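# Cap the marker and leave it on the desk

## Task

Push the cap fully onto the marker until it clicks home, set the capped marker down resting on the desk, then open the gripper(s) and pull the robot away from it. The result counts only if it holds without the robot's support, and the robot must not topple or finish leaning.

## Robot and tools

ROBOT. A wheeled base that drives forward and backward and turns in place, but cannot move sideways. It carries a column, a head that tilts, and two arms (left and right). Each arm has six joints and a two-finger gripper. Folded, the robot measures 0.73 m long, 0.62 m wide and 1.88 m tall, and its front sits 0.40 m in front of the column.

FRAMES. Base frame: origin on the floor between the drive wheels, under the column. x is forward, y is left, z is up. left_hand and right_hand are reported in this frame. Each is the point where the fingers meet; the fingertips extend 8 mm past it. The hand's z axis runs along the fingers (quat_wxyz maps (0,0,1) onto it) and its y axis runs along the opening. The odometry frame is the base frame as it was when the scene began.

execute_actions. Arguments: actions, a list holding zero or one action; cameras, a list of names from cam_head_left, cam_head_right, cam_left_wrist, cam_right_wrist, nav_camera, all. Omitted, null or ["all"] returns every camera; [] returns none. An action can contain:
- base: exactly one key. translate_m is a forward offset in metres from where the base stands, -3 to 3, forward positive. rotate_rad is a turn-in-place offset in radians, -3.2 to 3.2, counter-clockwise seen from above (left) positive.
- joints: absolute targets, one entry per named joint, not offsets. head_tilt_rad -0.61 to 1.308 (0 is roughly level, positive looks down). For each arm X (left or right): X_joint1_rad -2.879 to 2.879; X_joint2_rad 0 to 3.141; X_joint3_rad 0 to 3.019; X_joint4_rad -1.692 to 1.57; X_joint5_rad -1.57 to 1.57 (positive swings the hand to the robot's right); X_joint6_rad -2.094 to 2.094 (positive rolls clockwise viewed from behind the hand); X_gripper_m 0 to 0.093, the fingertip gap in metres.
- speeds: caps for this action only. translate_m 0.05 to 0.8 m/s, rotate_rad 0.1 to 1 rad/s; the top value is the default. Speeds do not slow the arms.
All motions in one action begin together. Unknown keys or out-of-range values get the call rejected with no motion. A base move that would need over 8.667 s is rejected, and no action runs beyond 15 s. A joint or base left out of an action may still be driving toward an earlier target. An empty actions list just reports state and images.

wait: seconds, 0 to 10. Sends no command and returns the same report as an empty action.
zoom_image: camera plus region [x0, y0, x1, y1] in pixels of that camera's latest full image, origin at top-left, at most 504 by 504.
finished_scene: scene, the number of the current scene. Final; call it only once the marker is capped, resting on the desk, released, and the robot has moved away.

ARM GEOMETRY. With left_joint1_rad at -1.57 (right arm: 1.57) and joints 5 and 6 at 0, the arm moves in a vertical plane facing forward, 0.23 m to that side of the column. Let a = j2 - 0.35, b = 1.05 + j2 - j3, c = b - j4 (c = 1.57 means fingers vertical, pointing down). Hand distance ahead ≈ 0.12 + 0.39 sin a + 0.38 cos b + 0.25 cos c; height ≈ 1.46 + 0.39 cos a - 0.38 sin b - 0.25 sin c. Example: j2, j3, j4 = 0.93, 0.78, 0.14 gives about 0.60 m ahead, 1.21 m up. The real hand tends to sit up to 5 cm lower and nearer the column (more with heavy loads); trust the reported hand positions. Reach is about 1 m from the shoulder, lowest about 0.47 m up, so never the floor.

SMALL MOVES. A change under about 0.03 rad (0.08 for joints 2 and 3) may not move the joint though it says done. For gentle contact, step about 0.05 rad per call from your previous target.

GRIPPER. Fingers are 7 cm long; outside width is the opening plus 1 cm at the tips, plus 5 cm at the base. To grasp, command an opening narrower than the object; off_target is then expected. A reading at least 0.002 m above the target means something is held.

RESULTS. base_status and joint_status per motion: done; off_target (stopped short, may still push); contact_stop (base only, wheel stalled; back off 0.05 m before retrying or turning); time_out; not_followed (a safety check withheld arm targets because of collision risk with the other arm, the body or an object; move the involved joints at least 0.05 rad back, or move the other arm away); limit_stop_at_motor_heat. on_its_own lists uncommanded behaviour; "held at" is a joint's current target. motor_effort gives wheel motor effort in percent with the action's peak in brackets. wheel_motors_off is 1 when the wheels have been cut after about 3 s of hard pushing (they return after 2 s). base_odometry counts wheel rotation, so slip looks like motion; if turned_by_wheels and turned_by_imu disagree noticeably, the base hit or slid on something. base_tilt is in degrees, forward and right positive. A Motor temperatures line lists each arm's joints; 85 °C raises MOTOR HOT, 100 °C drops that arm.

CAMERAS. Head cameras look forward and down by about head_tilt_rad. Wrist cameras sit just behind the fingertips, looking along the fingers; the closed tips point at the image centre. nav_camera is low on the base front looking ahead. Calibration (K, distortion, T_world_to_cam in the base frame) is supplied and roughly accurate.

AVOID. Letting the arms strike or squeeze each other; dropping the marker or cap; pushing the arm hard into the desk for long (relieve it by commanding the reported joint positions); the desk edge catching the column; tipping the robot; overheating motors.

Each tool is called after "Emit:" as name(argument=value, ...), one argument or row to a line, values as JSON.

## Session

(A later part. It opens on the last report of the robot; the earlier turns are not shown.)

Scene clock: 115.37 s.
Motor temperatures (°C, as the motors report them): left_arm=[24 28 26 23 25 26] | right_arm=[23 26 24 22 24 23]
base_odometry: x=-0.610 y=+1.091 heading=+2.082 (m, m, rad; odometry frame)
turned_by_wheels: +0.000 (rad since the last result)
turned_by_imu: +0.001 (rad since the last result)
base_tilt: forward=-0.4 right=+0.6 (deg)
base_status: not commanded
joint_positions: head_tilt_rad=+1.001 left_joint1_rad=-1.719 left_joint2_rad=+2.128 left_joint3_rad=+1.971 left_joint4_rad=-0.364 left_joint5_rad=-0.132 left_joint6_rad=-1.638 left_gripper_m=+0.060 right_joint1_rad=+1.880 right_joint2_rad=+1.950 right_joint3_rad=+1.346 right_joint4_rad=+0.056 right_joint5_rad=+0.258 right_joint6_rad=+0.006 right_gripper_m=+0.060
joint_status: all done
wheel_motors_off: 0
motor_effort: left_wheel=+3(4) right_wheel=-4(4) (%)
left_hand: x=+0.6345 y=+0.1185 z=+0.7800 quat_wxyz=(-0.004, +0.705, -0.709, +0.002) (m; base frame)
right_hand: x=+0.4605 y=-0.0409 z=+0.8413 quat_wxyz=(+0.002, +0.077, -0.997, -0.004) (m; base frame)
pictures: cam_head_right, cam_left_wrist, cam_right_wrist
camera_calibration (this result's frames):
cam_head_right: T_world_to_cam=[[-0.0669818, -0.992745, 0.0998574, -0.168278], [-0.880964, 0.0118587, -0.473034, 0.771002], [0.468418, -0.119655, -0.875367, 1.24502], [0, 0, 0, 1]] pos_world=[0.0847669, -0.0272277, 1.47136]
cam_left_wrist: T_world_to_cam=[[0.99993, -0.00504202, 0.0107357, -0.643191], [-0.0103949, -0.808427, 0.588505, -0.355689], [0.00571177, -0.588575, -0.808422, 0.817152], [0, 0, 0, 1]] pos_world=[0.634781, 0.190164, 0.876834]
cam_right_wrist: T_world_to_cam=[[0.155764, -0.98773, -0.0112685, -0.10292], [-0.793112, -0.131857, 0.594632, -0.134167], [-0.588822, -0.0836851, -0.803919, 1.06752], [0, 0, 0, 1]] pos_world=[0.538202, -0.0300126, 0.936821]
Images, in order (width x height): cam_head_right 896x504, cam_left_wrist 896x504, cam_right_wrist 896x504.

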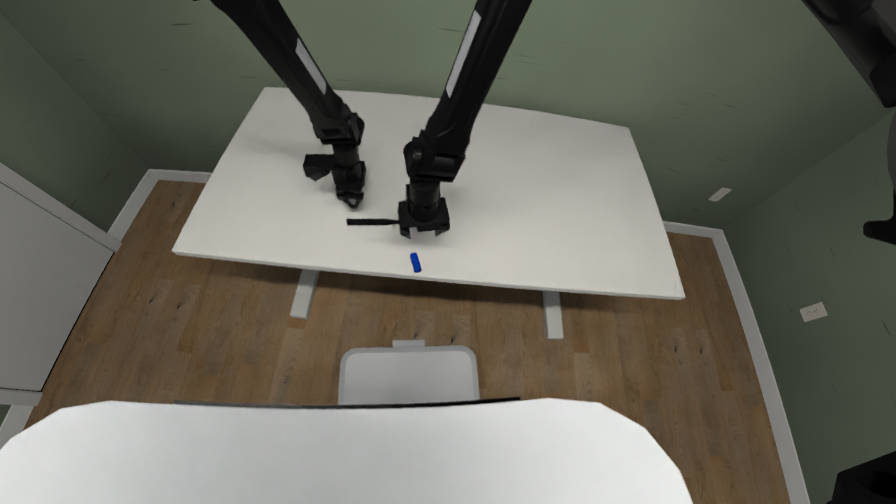

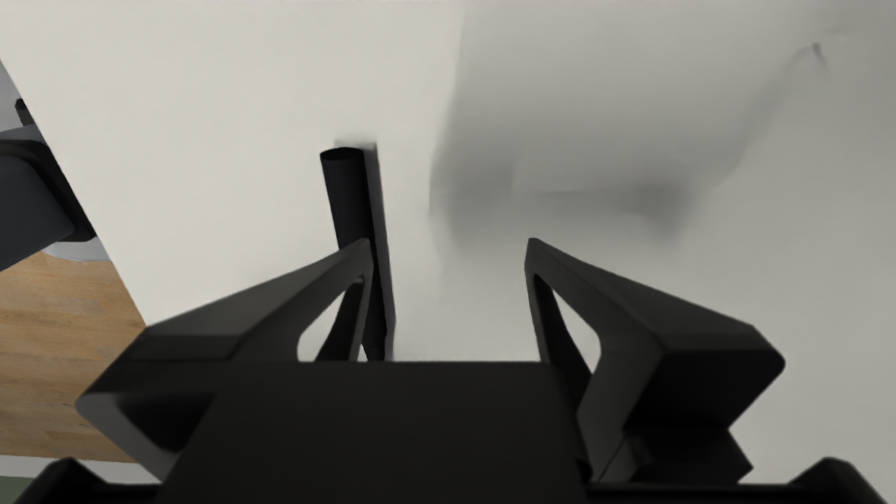

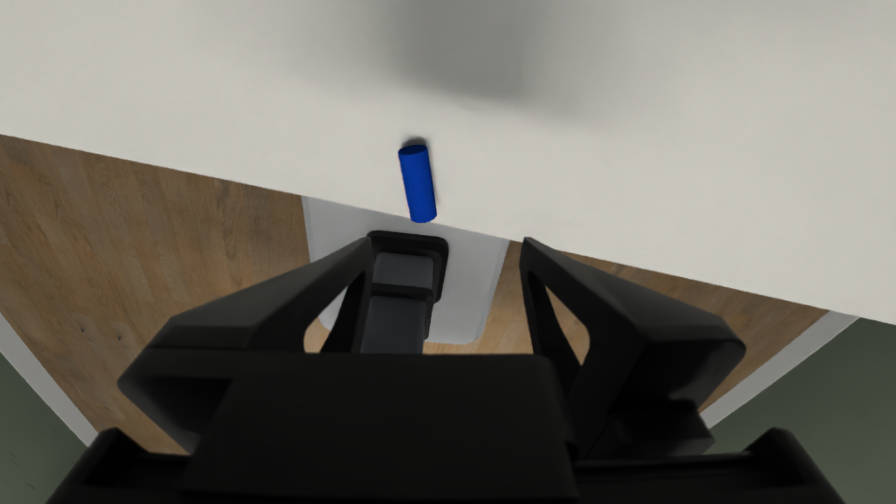

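Emit:
zoom_image(
  camera="cam_right_wrist",
  region=[370,120,480,240],
)

Emit:
zoom_image(
  camera="cam_head_right",
  region=[385,240,445,285],
)

Region (370, 120, 480, 240) of cam_right_wrist's 896x504 image, scaled by 4.200, with more detail than that image has; it fills the left 462 columns of this view, and the rest is white.

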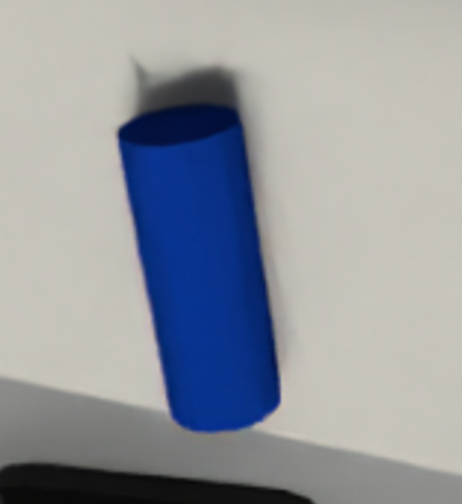

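Region (385, 240, 445, 285) of cam_head_right's 896x504 image, scaled by 8.400, with more detail than that image has; it fills the top 378 rows of this view, and the rest is white.

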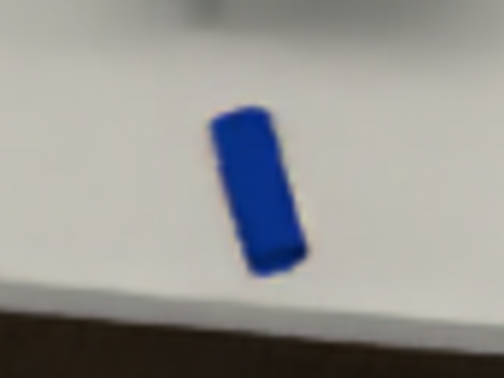

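Emit:
execute_actions(
  actions=[
    {"joints":{"left_gripper_m":0.09,"right_joint2_rad":2.13,"right_joint3_rad":1.545,"right_joint6_rad":-0.13}},
  ],
  cameras=["cam_right_wrist"],
)

Emit:
execute_actions(
  actions=[
    {"joints":{"left_joint2_rad":2.225,"left_joint4_rad":-0.29,"right_joint2_rad":2.19,"right_joint3_rad":1.61}},
  ],
  cameras=["cam_right_wrist","cam_left_wrist"],
)

Scene clock: 134.33 s.
Motor temperatures (°C, as the motors report them): left_arm=[24 28 26 23 25 26] | right_arm=[23 27 24 22 24 23]
base_odometry: x=-0.610 y=+1.091 heading=+2.082 (m, m, rad; odometry frame)
turned_by_wheels: +0.000 (rad since the last result)
turned_by_imu: +0.001 (rad since the last result)
base_tilt: forward=-0.3 right=+0.7 (deg)
base_status: not commanded
joint_positions: head_tilt_rad=+1.001 left_joint1_rad=-1.719 left_joint2_rad=+2.128 left_joint3_rad=+1.971 left_joint4_rad=-0.364 left_joint5_rad=-0.132 left_joint6_rad=-1.638 left_gripper_m=+0.090 right_joint1_rad=+1.880 right_joint2_rad=+2.134 right_joint3_rad=+1.542 right_joint4_rad=+0.062 right_joint5_rad=+0.258 right_joint6_rad=-0.118 right_gripper_m=+0.060
joint_status: all done
wheel_motors_off: 0
motor_effort: left_wheel=+3(4) right_wheel=-4(4) (%)
left_hand: x=+0.6345 y=+0.1185 z=+0.7800 quat_wxyz=(-0.004, +0.705, -0.709, +0.002) (m; base frame)
right_hand: x=+0.4596 y=-0.0223 z=+0.7733 quat_wxyz=(-0.007, +0.135, -0.991, -0.004) (m; base frame)
pictures: cam_right_wrist
camera_calibration (this result's frames):
cam_right_wrist: T_world_to_cam=[[0.271711, -0.962336, -0.00911498, -0.139577], [-0.783183, -0.226613, 0.579025, -0.086614], [-0.559282, -0.150189, -0.815259, 1.00757], [0, 0, 0, 1]] pos_world=[0.533606, -0.00262233, 0.870309]
Images, in order (width x height): cam_right_wrist 896x504.

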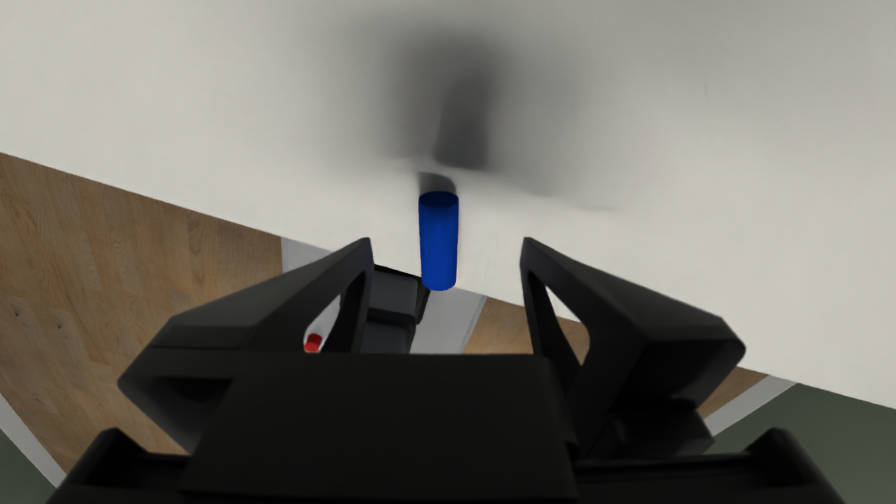

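Scene clock: 135.27 s.
Motor temperatures (°C, as the motors report them): left_arm=[24 28 26 23 25 26] | right_arm=[23 27 24 22 24 23]
base_odometry: x=-0.610 y=+1.091 heading=+2.082 (m, m, rad; odometry frame)
turned_by_wheels: +0.000 (rad since the last result)
turned_by_imu: +0.000 (rad since the last result)
base_tilt: forward=-0.5 right=+0.7 (deg)
base_status: not commanded
joint_positions: head_tilt_rad=+1.001 left_joint1_rad=-1.719 left_joint2_rad=+2.226 left_joint3_rad=+1.973 left_joint4_rad=-0.295 left_joint5_rad=-0.132 left_joint6_rad=-1.638 left_gripper_m=+0.090 right_joint1_rad=+1.880 right_joint2_rad=+2.174 right_joint3_rad=+1.612 right_joint4_rad=+0.062 right_joint5_rad=+0.258 right_joint6_rad=-0.118 right_gripper_m=+0.060
joint_status: all done
wheel_motors_off: 0
motor_effort: left_wheel=+4(4) right_wheel=-3(4) (%)
left_hand: x=+0.5834 y=+0.1162 z=+0.7323 quat_wxyz=(+0.005, +0.704, -0.710, -0.008) (m; base frame)
right_hand: x=+0.4745 y=-0.0160 z=+0.7589 quat_wxyz=(-0.022, +0.132, -0.991, -0.004) (m; base frame)
pictures: cam_left_wrist, cam_right_wrist
camera_calibration (this result's frames):
cam_left_wrist: T_world_to_cam=[[0.999841, -0.00773925, -0.01606, -0.571571], [0.00316173, -0.809595, 0.58698, -0.336723], [-0.0175449, -0.586937, -0.809442, 0.791653], [0, 0, 0, 1]] pos_world=[0.586435, 0.187618, 0.829268]
cam_right_wrist: T_world_to_cam=[[0.264188, -0.964454, -0.00579271, -0.13663], [-0.801475, -0.222877, 0.554945, -0.0381366], [-0.53651, -0.141967, -0.831867, 1.00706], [0, 0, 0, 1]] pos_world=[0.545831, 0.00269691, 0.858116]
Images, in order (width x height): cam_left_wrist 896x504, cam_right_wrist 896x504.

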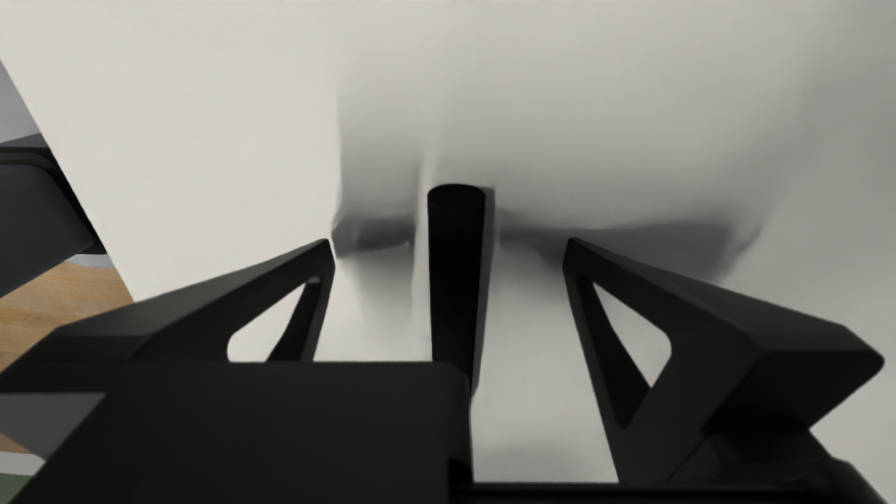

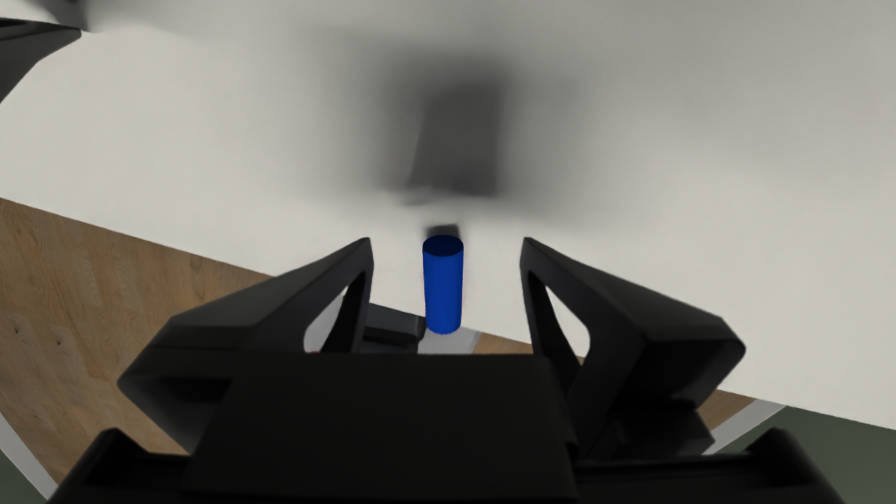

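Emit:
execute_actions(
  actions=[
    {"joints":{"left_gripper_m":0.0,"right_joint2_rad":2.235}},
  ],
  cameras=["cam_right_wrist"],
)

Scene clock: 139.17 s.
Motor temperatures (°C, as the motors report them): left_arm=[24 28 26 23 25 26] | right_arm=[23 27 24 22 24 23]
base_odometry: x=-0.610 y=+1.091 heading=+2.082 (m, m, rad; odometry frame)
turned_by_wheels: +0.000 (rad since the last result)
turned_by_imu: +0.001 (rad since the last result)
base_tilt: forward=-0.3 right=+0.5 (deg)
base_status: not commanded
joint_positions: head_tilt_rad=+1.001 left_joint1_rad=-1.719 left_joint2_rad=+2.226 left_joint3_rad=+1.973 left_joint4_rad=-0.295 left_joint5_rad=-0.132 left_joint6_rad=-1.639 left_gripper_m=+0.018 right_joint1_rad=+1.880 right_joint2_rad=+2.234 right_joint3_rad=+1.612 right_joint4_rad=+0.062 right_joint5_rad=+0.258 right_joint6_rad=-0.118 right_gripper_m=+0.060
joint_status: left_gripper_m off_target (ended at +0.018, target +0.000); the others done
wheel_motors_off: 0
motor_effort: left_wheel=+3(4) right_wheel=-4(4) (%)
left_hand: x=+0.5834 y=+0.1162 z=+0.7323 quat_wxyz=(+0.005, +0.704, -0.710, -0.008) (m; base frame)
right_hand: x=+0.4303 y=-0.0173 z=+0.7381 quat_wxyz=(+0.007, +0.139, -0.990, -0.004) (m; base frame)
pictures: cam_right_wrist
camera_calibration (this result's frames):
cam_right_wrist: T_world_to_cam=[[0.279025, -0.960201, -0.0126185, -0.127587], [-0.764412, -0.230046, 0.602289, -0.113269], [-0.581221, -0.158408, -0.798178, 0.959906], [0, 0, 0, 1]] pos_world=[0.506933, 0.00349056, 0.832787]
Images, in order (width x height): cam_right_wrist 896x504.

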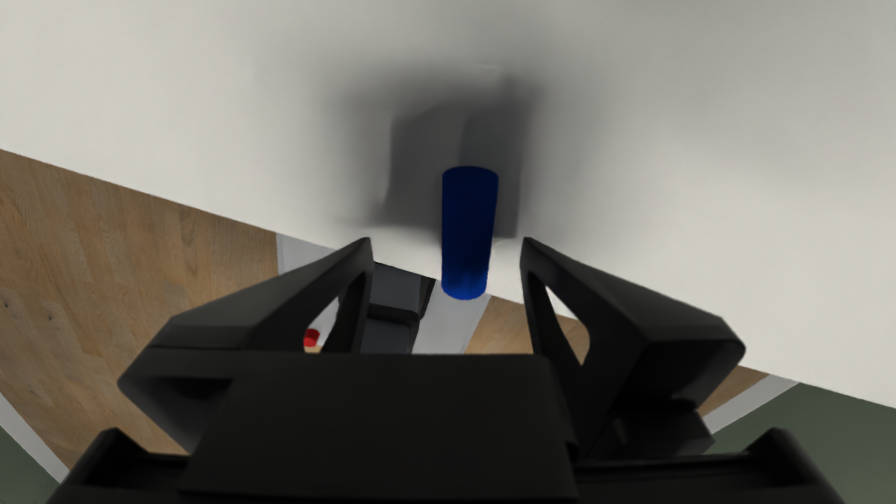

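Emit:
execute_actions(
  actions=[
    {"joints":{"right_joint2_rad":2.27,"right_joint3_rad":1.665}},
  ],
  cameras=["cam_right_wrist"],
)

Scene clock: 144.53 s.
Motor temperatures (°C, as the motors report them): left_arm=[24 28 26 23 25 26] | right_arm=[23 27 24 22 24 23]
base_odometry: x=-0.610 y=+1.091 heading=+2.082 (m, m, rad; odometry frame)
turned_by_wheels: +0.000 (rad since the last result)
turned_by_imu: +0.001 (rad since the last result)
base_tilt: forward=-0.3 right=+0.7 (deg)
base_status: not commanded
joint_positions: head_tilt_rad=+1.001 left_joint1_rad=-1.719 left_joint2_rad=+2.226 left_joint3_rad=+1.973 left_joint4_rad=-0.295 left_joint5_rad=-0.132 left_joint6_rad=-1.639 left_gripper_m=+0.018 right_joint1_rad=+1.880 right_joint2_rad=+2.257 right_joint3_rad=+1.663 right_joint4_rad=+0.062 right_joint5_rad=+0.258 right_joint6_rad=-0.118 right_gripper_m=+0.060
joint_status: all done
wheel_motors_off: 0
motor_effort: left_wheel=+3(4) right_wheel=-4(4) (%)
left_hand: x=+0.5834 y=+0.1162 z=+0.7323 quat_wxyz=(+0.005, +0.704, -0.710, -0.008) (m; base frame)
right_hand: x=+0.4444 y=-0.0126 z=+0.7293 quat_wxyz=(-0.006, +0.136, -0.991, -0.004) (m; base frame)
pictures: cam_right_wrist
camera_calibration (this result's frames):
cam_right_wrist: T_world_to_cam=[[0.272271, -0.962175, -0.00937334, -0.126535], [-0.781782, -0.226882, 0.580811, -0.0727361], [-0.560968, -0.15081, -0.813985, 0.964458], [0, 0, 0, 1]] pos_world=[0.518618, 0.00719832, 0.826114]
Images, in order (width x height): cam_right_wrist 896x504.

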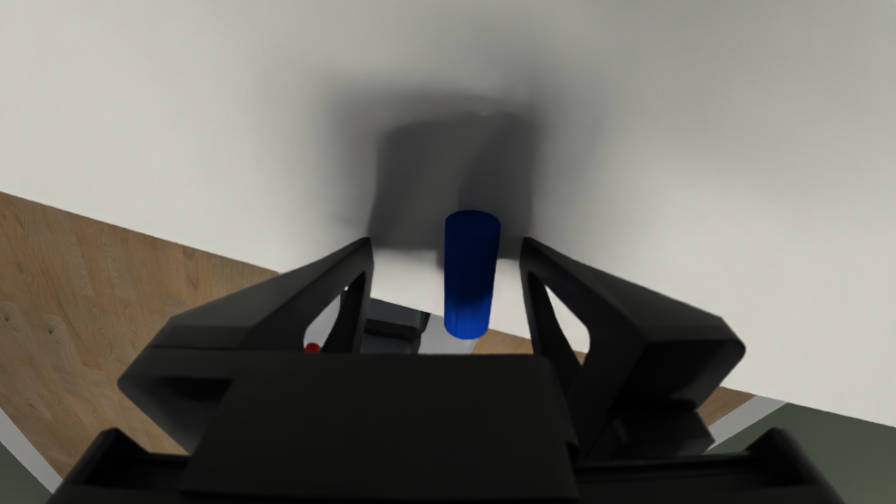

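Emit:
execute_actions(
  actions=[
    {"joints":{"right_gripper_m":0.0}},
  ],
  cameras=["cam_right_wrist"],
)

Emit:
execute_actions(
  actions=[
    {"joints":{"right_joint2_rad":2.15,"right_joint1_rad":1.8,"right_joint4_rad":-0.04,"right_joint5_rad":0.2}},
  ],
  cameras=[],
)

Emit:
execute_actions(
  actions=[
    {"joints":{"right_joint1_rad":1.74,"right_joint2_rad":2.14,"right_joint3_rad":1.885,"right_joint4_rad":-0.24,"right_joint5_rad":0.15,"right_joint6_rad":1.655}},
  ],
  cameras=["cam_right_wrist","cam_head_left","cam_head_right"],
)

Scene clock: 156.57 s.
Motor temperatures (°C, as the motors report them): left_arm=[24 29 26 23 25 26] | right_arm=[24 27 24 22 24 23]
base_odometry: x=-0.610 y=+1.091 heading=+2.082 (m, m, rad; odometry frame)
turned_by_wheels: +0.000 (rad since the last result)
turned_by_imu: +0.001 (rad since the last result)
base_tilt: forward=-0.5 right=+0.7 (deg)
base_status: not commanded
joint_positions: head_tilt_rad=+1.001 left_joint1_rad=-1.719 left_joint2_rad=+2.226 left_joint3_rad=+1.973 left_joint4_rad=-0.295 left_joint5_rad=-0.132 left_joint6_rad=-1.639 left_gripper_m=+0.018 right_joint1_rad=+1.880 right_joint2_rad=+2.257 right_joint3_rad=+1.663 right_joint4_rad=+0.062 right_joint5_rad=+0.258 right_joint6_rad=-0.118 right_gripper_m=+0.018
joint_status: right_gripper_m off_target (ended at +0.018, target +0.000)
wheel_motors_off: 0
motor_effort: left_wheel=+3(3) right_wheel=-4(4) (%)
left_hand: x=+0.5834 y=+0.1162 z=+0.7323 quat_wxyz=(+0.005, +0.704, -0.710, -0.008) (m; base frame)
right_hand: x=+0.4444 y=-0.0126 z=+0.7293 quat_wxyz=(-0.006, +0.136, -0.991, -0.004) (m; base frame)
pictures: cam_right_wrist
camera_calibration (this result's frames):
cam_right_wrist: T_world_to_cam=[[0.272271, -0.962175, -0.00937334, -0.126535], [-0.781782, -0.226882, 0.580811, -0.0727361], [-0.560968, -0.15081, -0.813985, 0.964458], [0, 0, 0, 1]] pos_world=[0.518618, 0.00719832, 0.826114]
Images, in order (width x height): cam_right_wrist 896x504.

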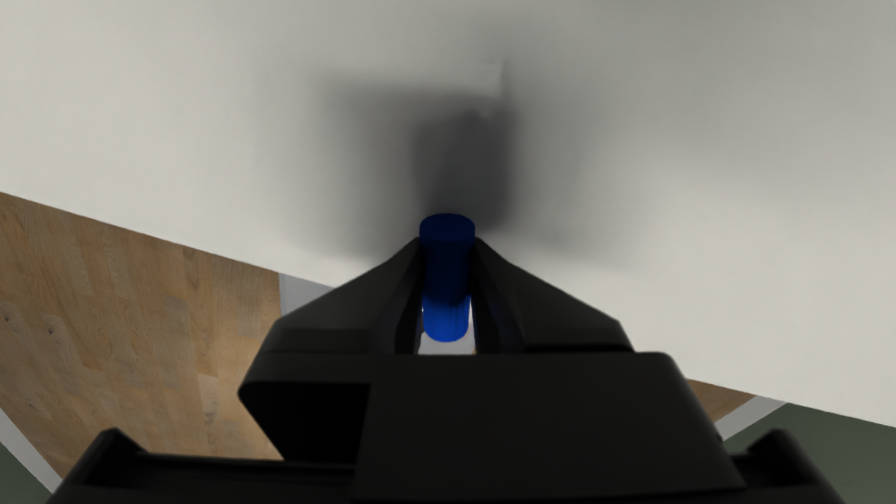

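Scene clock: 157.57 s.
Motor temperatures (°C, as the motors report them): left_arm=[24 29 26 23 25 26] | right_arm=[23 27 24 22 24 23]
base_odometry: x=-0.610 y=+1.091 heading=+2.082 (m, m, rad; odometry frame)
turned_by_wheels: +0.000 (rad since the last result)
turned_by_imu: +0.000 (rad since the last result)
base_tilt: forward=-0.3 right=+0.7 (deg)
base_status: not commanded
joint_positions: head_tilt_rad=+1.001 left_joint1_rad=-1.719 left_joint2_rad=+2.226 left_joint3_rad=+1.973 left_joint4_rad=-0.295 left_joint5_rad=-0.132 left_joint6_rad=-1.639 left_gripper_m=+0.018 right_joint1_rad=+1.790 right_joint2_rad=+2.139 right_joint3_rad=+1.669 right_joint4_rad=-0.032 right_joint5_rad=+0.200 right_joint6_rad=-0.118 right_gripper_m=+0.018
joint_status: all done
wheel_motors_off: 0
motor_effort: left_wheel=+3(3) right_wheel=-4(4) (%)
left_hand: x=+0.5834 y=+0.1162 z=+0.7323 quat_wxyz=(+0.005, +0.704, -0.710, -0.008) (m; base frame)
right_hand: x=+0.5184 y=-0.0774 z=+0.7584 quat_wxyz=(-0.016, +0.111, -0.994, +0.006) (m; base frame)
pictures: none
No camera images: the call's "cameras" was empty. Leave "cameras" out to get every camera's image.

Scene clock: 159.40 s.
Motor temperatures (°C, as the motors report them): left_arm=[24 29 26 23 25 26] | right_arm=[23 28 24 22 24 23]
base_odometry: x=-0.610 y=+1.091 heading=+2.082 (m, m, rad; odometry frame)
turned_by_wheels: +0.000 (rad since the last result)
turned_by_imu: +0.001 (rad since the last result)
base_tilt: forward=-0.4 right=+0.8 (deg)
base_status: not commanded
joint_positions: head_tilt_rad=+1.001 left_joint1_rad=-1.719 left_joint2_rad=+2.226 left_joint3_rad=+1.973 left_joint4_rad=-0.295 left_joint5_rad=-0.132 left_joint6_rad=-1.639 left_gripper_m=+0.018 right_joint1_rad=+1.737 right_joint2_rad=+2.133 right_joint3_rad=+1.887 right_joint4_rad=-0.227 right_joint5_rad=+0.150 right_joint6_rad=+1.643 right_gripper_m=+0.018
joint_status: all done
wheel_motors_off: 0
motor_effort: left_wheel=+4(3) right_wheel=-3(4) (%)
left_hand: x=+0.5834 y=+0.1162 z=+0.7323 quat_wxyz=(+0.005, +0.704, -0.710, -0.008) (m; base frame)
right_hand: x=+0.6131 y=-0.1071 z=+0.7695 quat_wxyz=(-0.021, -0.706, -0.708, -0.019) (m; base frame)
pictures: cam_head_left, cam_head_right, cam_right_wrist
camera_calibration (this result's frames):
cam_head_left: T_world_to_cam=[[-0.0465825, -0.996628, 0.0675411, -0.0540838], [-0.883555, 0.00956574, -0.468229, 0.767545], [0.466005, -0.0814876, -0.881022, 1.25337], [0, 0, 0, 1]] pos_world=[0.0915739, 0.0408903, 1.46728]
cam_head_right: T_world_to_cam=[[-0.0669818, -0.992745, 0.0998574, -0.168278], [-0.880964, 0.0118587, -0.473034, 0.771003], [0.468418, -0.119655, -0.875367, 1.24502], [0, 0, 0, 1]] pos_world=[0.0847669, -0.0272277, 1.47136]
cam_right_wrist: T_world_to_cam=[[-0.998199, -0.00683475, -0.0595916, 0.656823], [-0.0406592, 0.807508, 0.588453, -0.335082], [0.0440988, 0.589817, -0.806332, 0.78003], [0, 0, 0, 1]] pos_world=[0.607618, -0.185004, 0.865285]
Images, in order (width x height): cam_head_left 896x504, cam_head_right 896x504, cam_right_wrist 896x504.

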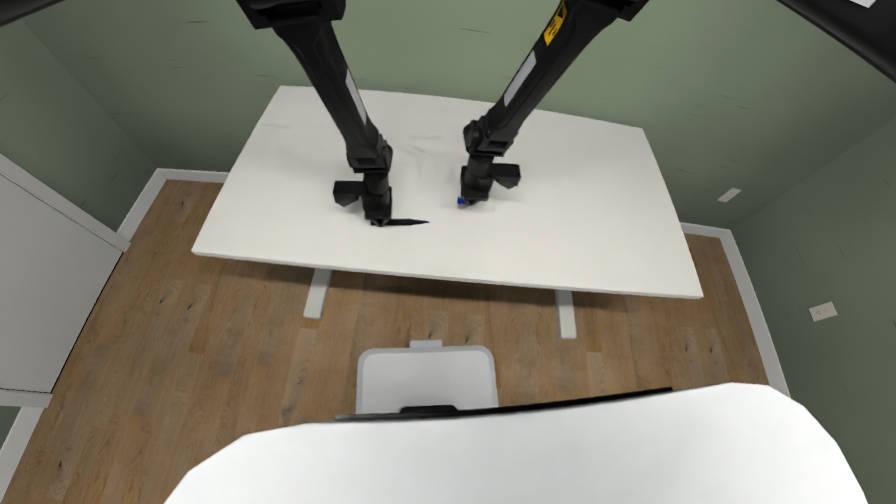

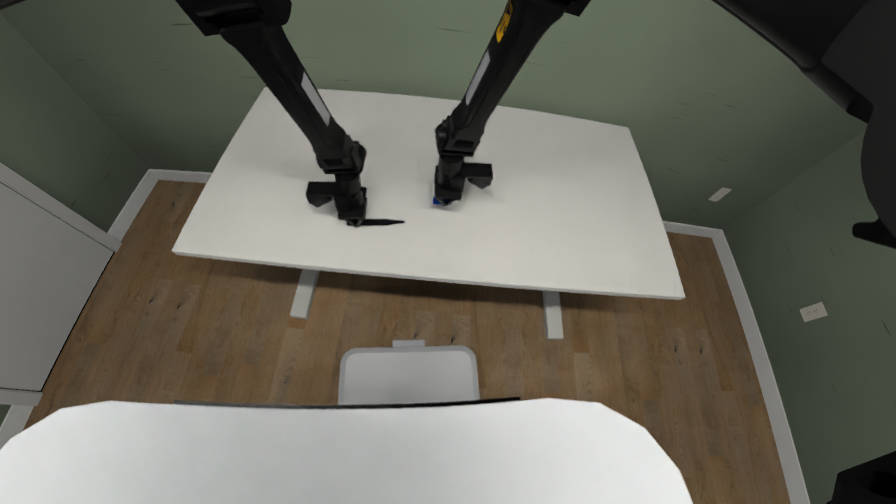

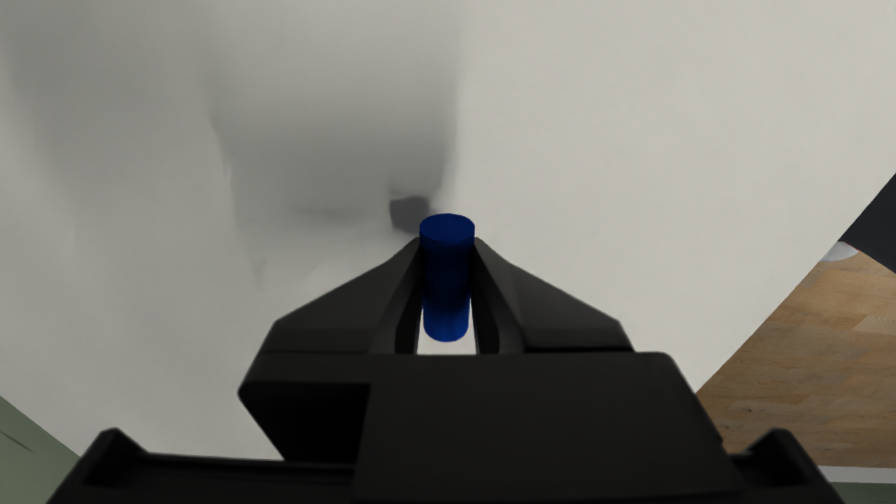

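Emit:
execute_actions(
  actions=[
    {"joints":{"right_joint1_rad":1.79,"right_joint2_rad":2.215,"right_joint4_rad":-0.2,"right_joint5_rad":0.2,"right_joint6_rad":1.68}},
  ],
  cameras=["cam_right_wrist","cam_head_left"],
)

Emit:
zoom_image(
  camera="cam_head_left",
  region=[350,170,510,250],
)

Scene clock: 178.30 s.
Motor temperatures (°C, as the motors report them): left_arm=[24 29 26 23 25 26] | right_arm=[23 28 24 22 24 23]
base_odometry: x=-0.610 y=+1.091 heading=+2.082 (m, m, rad; odometry frame)
turned_by_wheels: +0.000 (rad since the last result)
turned_by_imu: +0.001 (rad since the last result)
base_tilt: forward=-0.4 right=+0.7 (deg)
base_status: not commanded
joint_positions: head_tilt_rad=+1.001 left_joint1_rad=-1.719 left_joint2_rad=+2.226 left_joint3_rad=+1.973 left_joint4_rad=-0.295 left_joint5_rad=-0.132 left_joint6_rad=-1.639 left_gripper_m=+0.018 right_joint1_rad=+1.795 right_joint2_rad=+2.219 right_joint3_rad=+1.881 right_joint4_rad=-0.206 right_joint5_rad=+0.200 right_joint6_rad=+1.667 right_gripper_m=+0.018
joint_status: all done
wheel_motors_off: 0
motor_effort: left_wheel=+4(4) right_wheel=-4(4) (%)
left_hand: x=+0.5834 y=+0.1162 z=+0.7323 quat_wxyz=(+0.005, +0.704, -0.710, -0.008) (m; base frame)
right_hand: x=+0.5501 y=-0.0644 z=+0.7364 quat_wxyz=(+0.000, -0.700, -0.714, +0.005) (m; base frame)
pictures: cam_head_left, cam_right_wrist
camera_calibration (this result's frames):
cam_head_left: T_world_to_cam=[[-0.0465825, -0.996628, 0.0675411, -0.0540838], [-0.883555, 0.00956574, -0.468229, 0.767545], [0.466005, -0.0814876, -0.881022, 1.25337], [0, 0, 0, 1]] pos_world=[0.0915739, 0.0408903, 1.46728]
cam_right_wrist: T_world_to_cam=[[-0.999746, -0.0220204, 0.0049005, 0.54469], [-0.0149632, 0.809852, 0.586443, -0.365221], [-0.0168824, 0.586221, -0.809975, 0.766948], [0, 0, 0, 1]] pos_world=[0.552034, -0.141831, 0.832722]
Images, in order (width x height): cam_head_left 896x504, cam_right_wrist 896x504.

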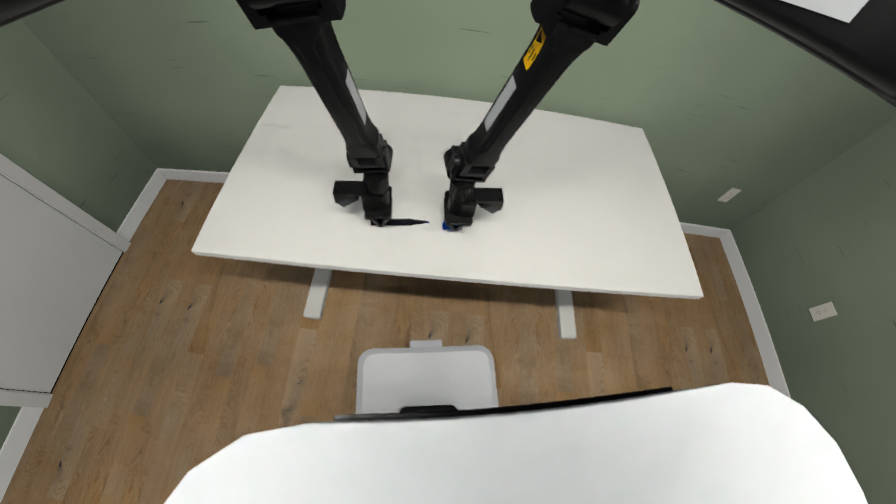

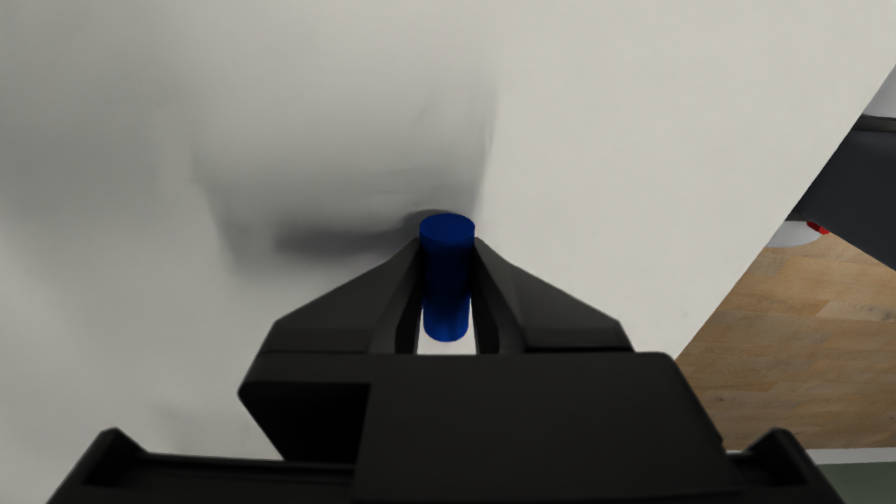

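Region (350, 170, 510, 250) of cam_head_left's 896x504 image, scaled by 3.150, with more detail than that image has.

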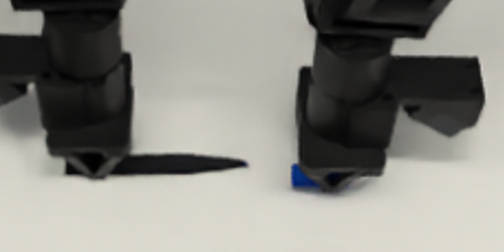

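Emit:
execute_actions(
  actions=[
    {"joints":{"right_joint1_rad":1.825,"right_joint2_rad":2.255,"right_joint3_rad":1.965,"right_joint4_rad":-0.24,"right_joint5_rad":0.225}},
  ],
  cameras=["cam_right_wrist","cam_head_left"],
)

Emit:
zoom_image(
  camera="cam_head_left",
  region=[370,190,480,250],
)

Scene clock: 186.57 s.
Motor temperatures (°C, as the motors report them): left_arm=[24 29 26 23 25 26] | right_arm=[23 29 24 22 24 23]
base_odometry: x=-0.610 y=+1.091 heading=+2.082 (m, m, rad; odometry frame)
turned_by_wheels: +0.000 (rad since the last result)
turned_by_imu: +0.001 (rad since the last result)
base_tilt: forward=-0.3 right=+0.7 (deg)
base_status: not commanded
joint_positions: head_tilt_rad=+1.001 left_joint1_rad=-1.719 left_joint2_rad=+2.226 left_joint3_rad=+1.973 left_joint4_rad=-0.295 left_joint5_rad=-0.132 left_joint6_rad=-1.639 left_gripper_m=+0.018 right_joint1_rad=+1.819 right_joint2_rad=+2.244 right_joint3_rad=+1.951 right_joint4_rad=-0.231 right_joint5_rad=+0.224 right_joint6_rad=+1.667 right_gripper_m=+0.018
joint_status: all done
wheel_motors_off: 0
motor_effort: left_wheel=+4(4) right_wheel=-4(4) (%)
left_hand: x=+0.5834 y=+0.1162 z=+0.7323 quat_wxyz=(+0.005, +0.704, -0.710, -0.008) (m; base frame)
right_hand: x=+0.5666 y=-0.0445 z=+0.7344 quat_wxyz=(-0.008, -0.698, -0.716, -0.002) (m; base frame)
pictures: cam_head_left, cam_right_wrist
camera_calibration (this result's frames):
cam_head_left: T_world_to_cam=[[-0.0465825, -0.996628, 0.0675411, -0.0540838], [-0.883555, 0.00956574, -0.468229, 0.767545], [0.466004, -0.0814876, -0.881022, 1.25337], [0, 0, 0, 1]] pos_world=[0.0915739, 0.0408903, 1.46728]
cam_right_wrist: T_world_to_cam=[[-0.999406, -0.0300318, -0.0168828, 0.577038], [-0.034232, 0.810328, 0.584976, -0.367927], [-0.00388726, 0.585207, -0.810875, 0.747202], [0, 0, 0, 1]] pos_world=[0.567005, -0.121797, 0.830858]
Images, in order (width x height): cam_head_left 896x504, cam_right_wrist 896x504.

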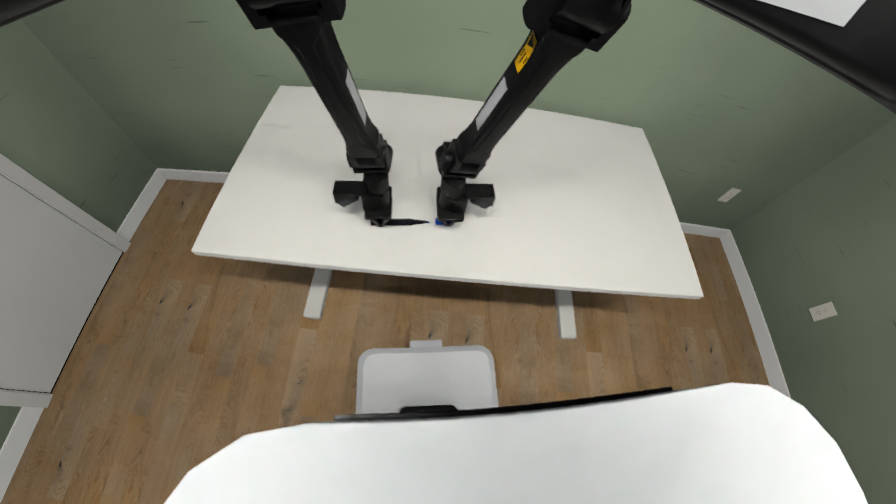

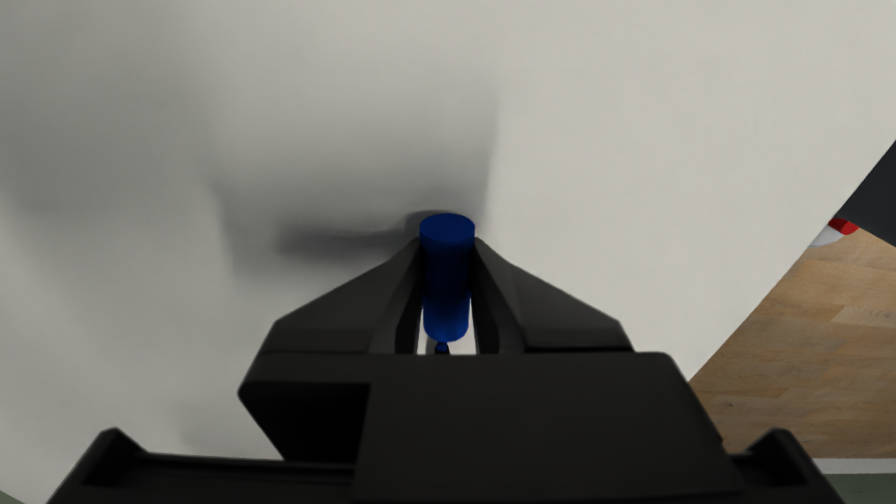

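Region (370, 190, 480, 250) of cam_head_left's 896x504 image, scaled by 4.582, with more detail than that image has; it fills the top 275 rows of this view, and the rest is white.

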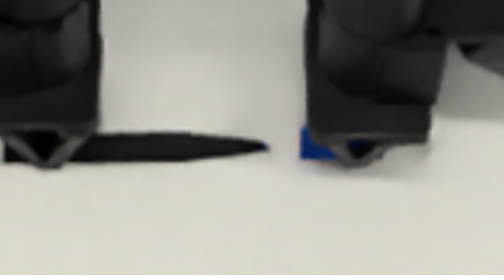

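Emit:
execute_actions(
  actions=[
    {"joints":{"left_joint1_rad":-1.76,"left_joint5_rad":-0.165,"left_joint6_rad":-1.67}},
  ],
  cameras=["cam_right_wrist","cam_head_left"],
)

Emit:
zoom_image(
  camera="cam_head_left",
  region=[370,190,480,250],
)

Scene clock: 192.93 s.
Motor temperatures (°C, as the motors report them): left_arm=[24 29 26 23 25 26] | right_arm=[23 29 24 22 24 23]
base_odometry: x=-0.610 y=+1.091 heading=+2.082 (m, m, rad; odometry frame)
turned_by_wheels: +0.000 (rad since the last result)
turned_by_imu: +0.001 (rad since the last result)
base_tilt: forward=-0.4 right=+0.6 (deg)
base_status: not commanded
joint_positions: head_tilt_rad=+1.001 left_joint1_rad=-1.758 left_joint2_rad=+2.226 left_joint3_rad=+1.973 left_joint4_rad=-0.295 left_joint5_rad=-0.163 left_joint6_rad=-1.657 left_gripper_m=+0.018 right_joint1_rad=+1.819 right_joint2_rad=+2.244 right_joint3_rad=+1.951 right_joint4_rad=-0.231 right_joint5_rad=+0.224 right_joint6_rad=+1.667 right_gripper_m=+0.018
joint_status: all done
wheel_motors_off: 0
motor_effort: left_wheel=+3(4) right_wheel=-4(4) (%)
left_hand: x=+0.5815 y=+0.0876 z=+0.7364 quat_wxyz=(+0.005, +0.703, -0.711, -0.007) (m; base frame)
right_hand: x=+0.5666 y=-0.0445 z=+0.7344 quat_wxyz=(-0.008, -0.698, -0.716, -0.002) (m; base frame)
pictures: cam_head_left, cam_right_wrist
camera_calibration (this result's frames):
cam_head_left: T_world_to_cam=[[-0.0465825, -0.996628, 0.0675411, -0.0540838], [-0.883555, 0.00956574, -0.468229, 0.767545], [0.466005, -0.0814876, -0.881022, 1.25337], [0, 0, 0, 1]] pos_world=[0.0915739, 0.0408903, 1.46728]
cam_right_wrist: T_world_to_cam=[[-0.999406, -0.0300318, -0.0168828, 0.577038], [-0.034232, 0.810328, 0.584976, -0.367927], [-0.00388726, 0.585207, -0.810875, 0.747202], [0, 0, 0, 1]] pos_world=[0.567005, -0.121797, 0.830858]
Images, in order (width x height): cam_head_left 896x504, cam_right_wrist 896x504.

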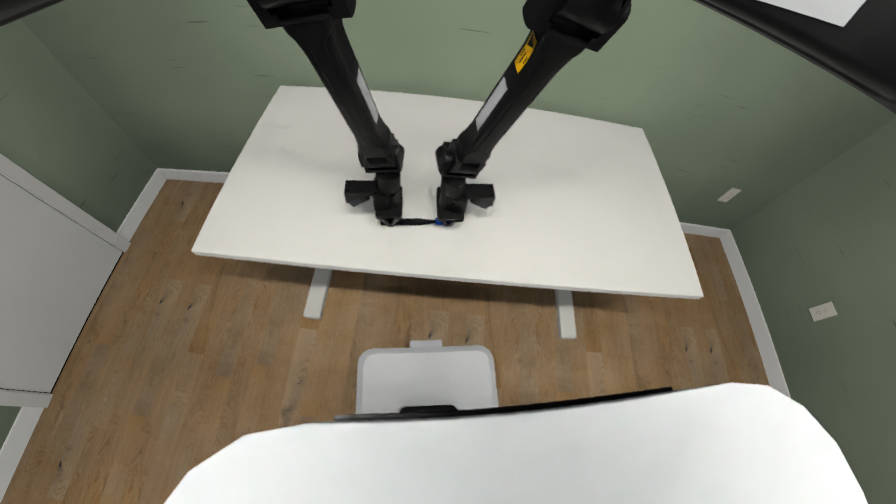

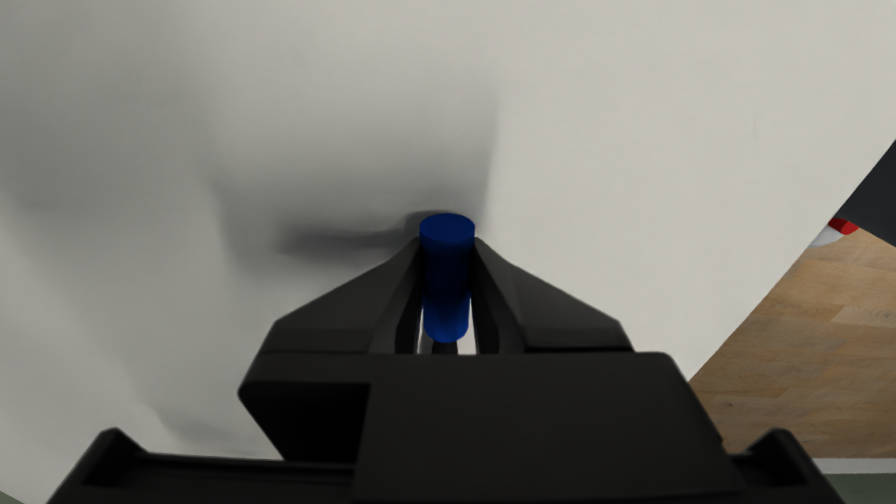

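Region (370, 190, 480, 250) of cam_head_left's 896x504 image, scaled by 4.582, with more detail than that image has; it fills the top 275 rows of this view, and the rest is white.

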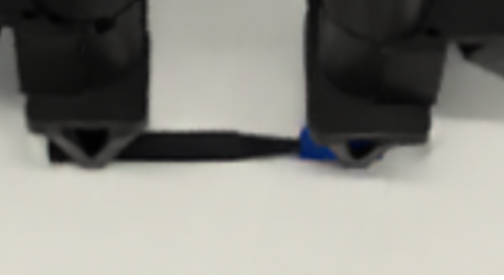

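Emit:
execute_actions(
  actions=[
    {"joints":{"left_joint1_rad":-1.795,"left_joint5_rad":-0.19,"right_joint1_rad":1.845}},
  ],
  cameras=["cam_right_wrist","cam_head_left"],
)

Emit:
zoom_image(
  camera="cam_head_left",
  region=[370,130,480,250],
)

Scene clock: 197.70 s.
Motor temperatures (°C, as the motors report them): left_arm=[24 29 26 23 25 26] | right_arm=[24 29 24 22 24 23]
base_odometry: x=-0.610 y=+1.091 heading=+2.082 (m, m, rad; odometry frame)
turned_by_wheels: +0.000 (rad since the last result)
turned_by_imu: +0.001 (rad since the last result)
base_tilt: forward=-0.4 right=+0.6 (deg)
base_status: not commanded
joint_positions: head_tilt_rad=+1.001 left_joint1_rad=-1.788 left_joint2_rad=+2.226 left_joint3_rad=+1.973 left_joint4_rad=-0.295 left_joint5_rad=-0.188 left_joint6_rad=-1.660 left_gripper_m=+0.018 right_joint1_rad=+1.831 right_joint2_rad=+2.244 right_joint3_rad=+1.951 right_joint4_rad=-0.231 right_joint5_rad=+0.224 right_joint6_rad=+1.667 right_gripper_m=+0.018
joint_status: all done
wheel_motors_off: 0
motor_effort: left_wheel=+4(3) right_wheel=-4(4) (%)
left_hand: x=+0.5797 y=+0.0654 z=+0.7404 quat_wxyz=(+0.004, +0.699, -0.715, -0.005) (m; base frame)
right_hand: x=+0.5655 y=-0.0343 z=+0.7363 quat_wxyz=(-0.004, -0.695, -0.718, -0.006) (m; base frame)
pictures: cam_head_left, cam_right_wrist
camera_calibration (this result's frames):
cam_head_left: T_world_to_cam=[[-0.0465825, -0.996628, 0.0675411, -0.0540838], [-0.883555, 0.00956574, -0.468229, 0.767545], [0.466005, -0.0814876, -0.881022, 1.25337], [0, 0, 0, 1]] pos_world=[0.0915739, 0.0408903, 1.46728]
cam_right_wrist: T_world_to_cam=[[-0.999211, -0.035767, -0.0172553, 0.576254], [-0.0390296, 0.804303, 0.592937, -0.380689], [-0.00732909, 0.593142, -0.805064, 0.740716], [0, 0, 0, 1]] pos_world=[0.56637, -0.112549, 0.831992]
Images, in order (width x height): cam_head_left 896x504, cam_right_wrist 896x504.

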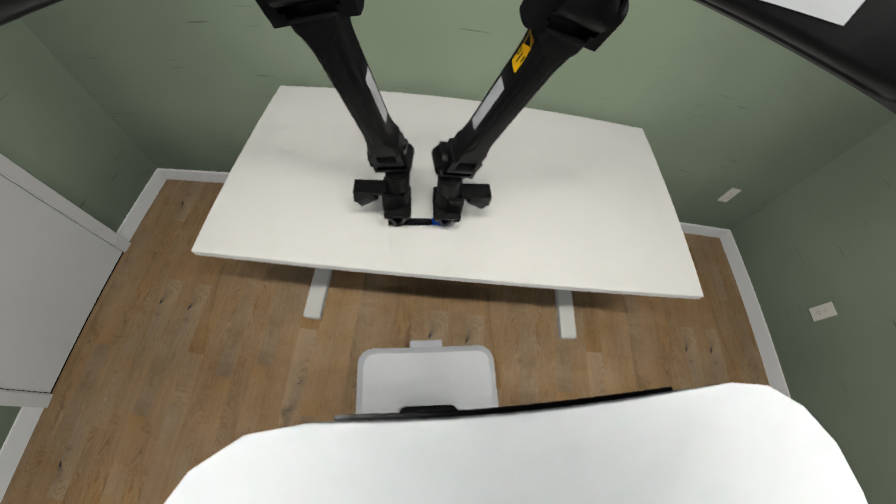

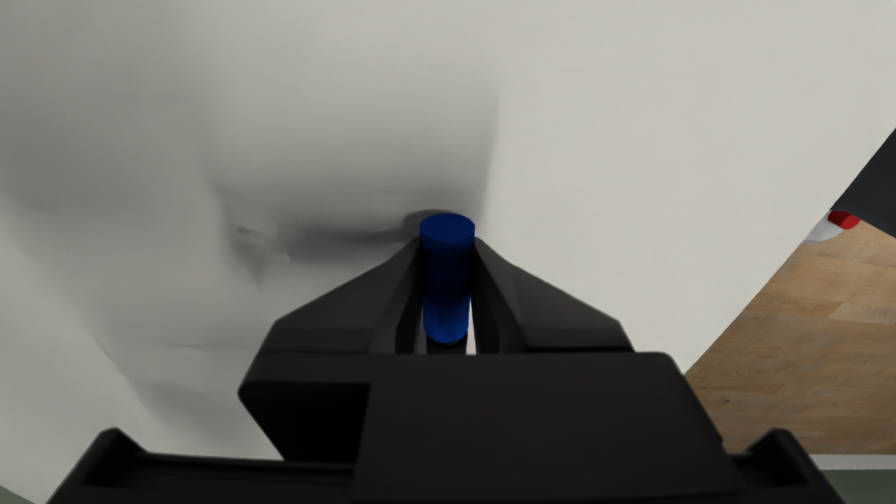

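Region (370, 130, 480, 250) of cam_head_left's 896x504 image, scaled by 4.200, with more detail than that image has; it fills the left 462 columns of this view, and the rest is white.

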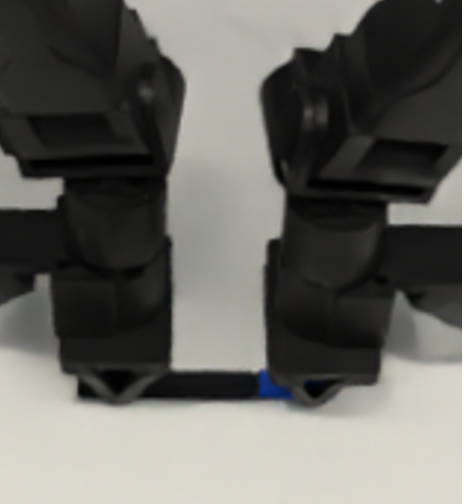

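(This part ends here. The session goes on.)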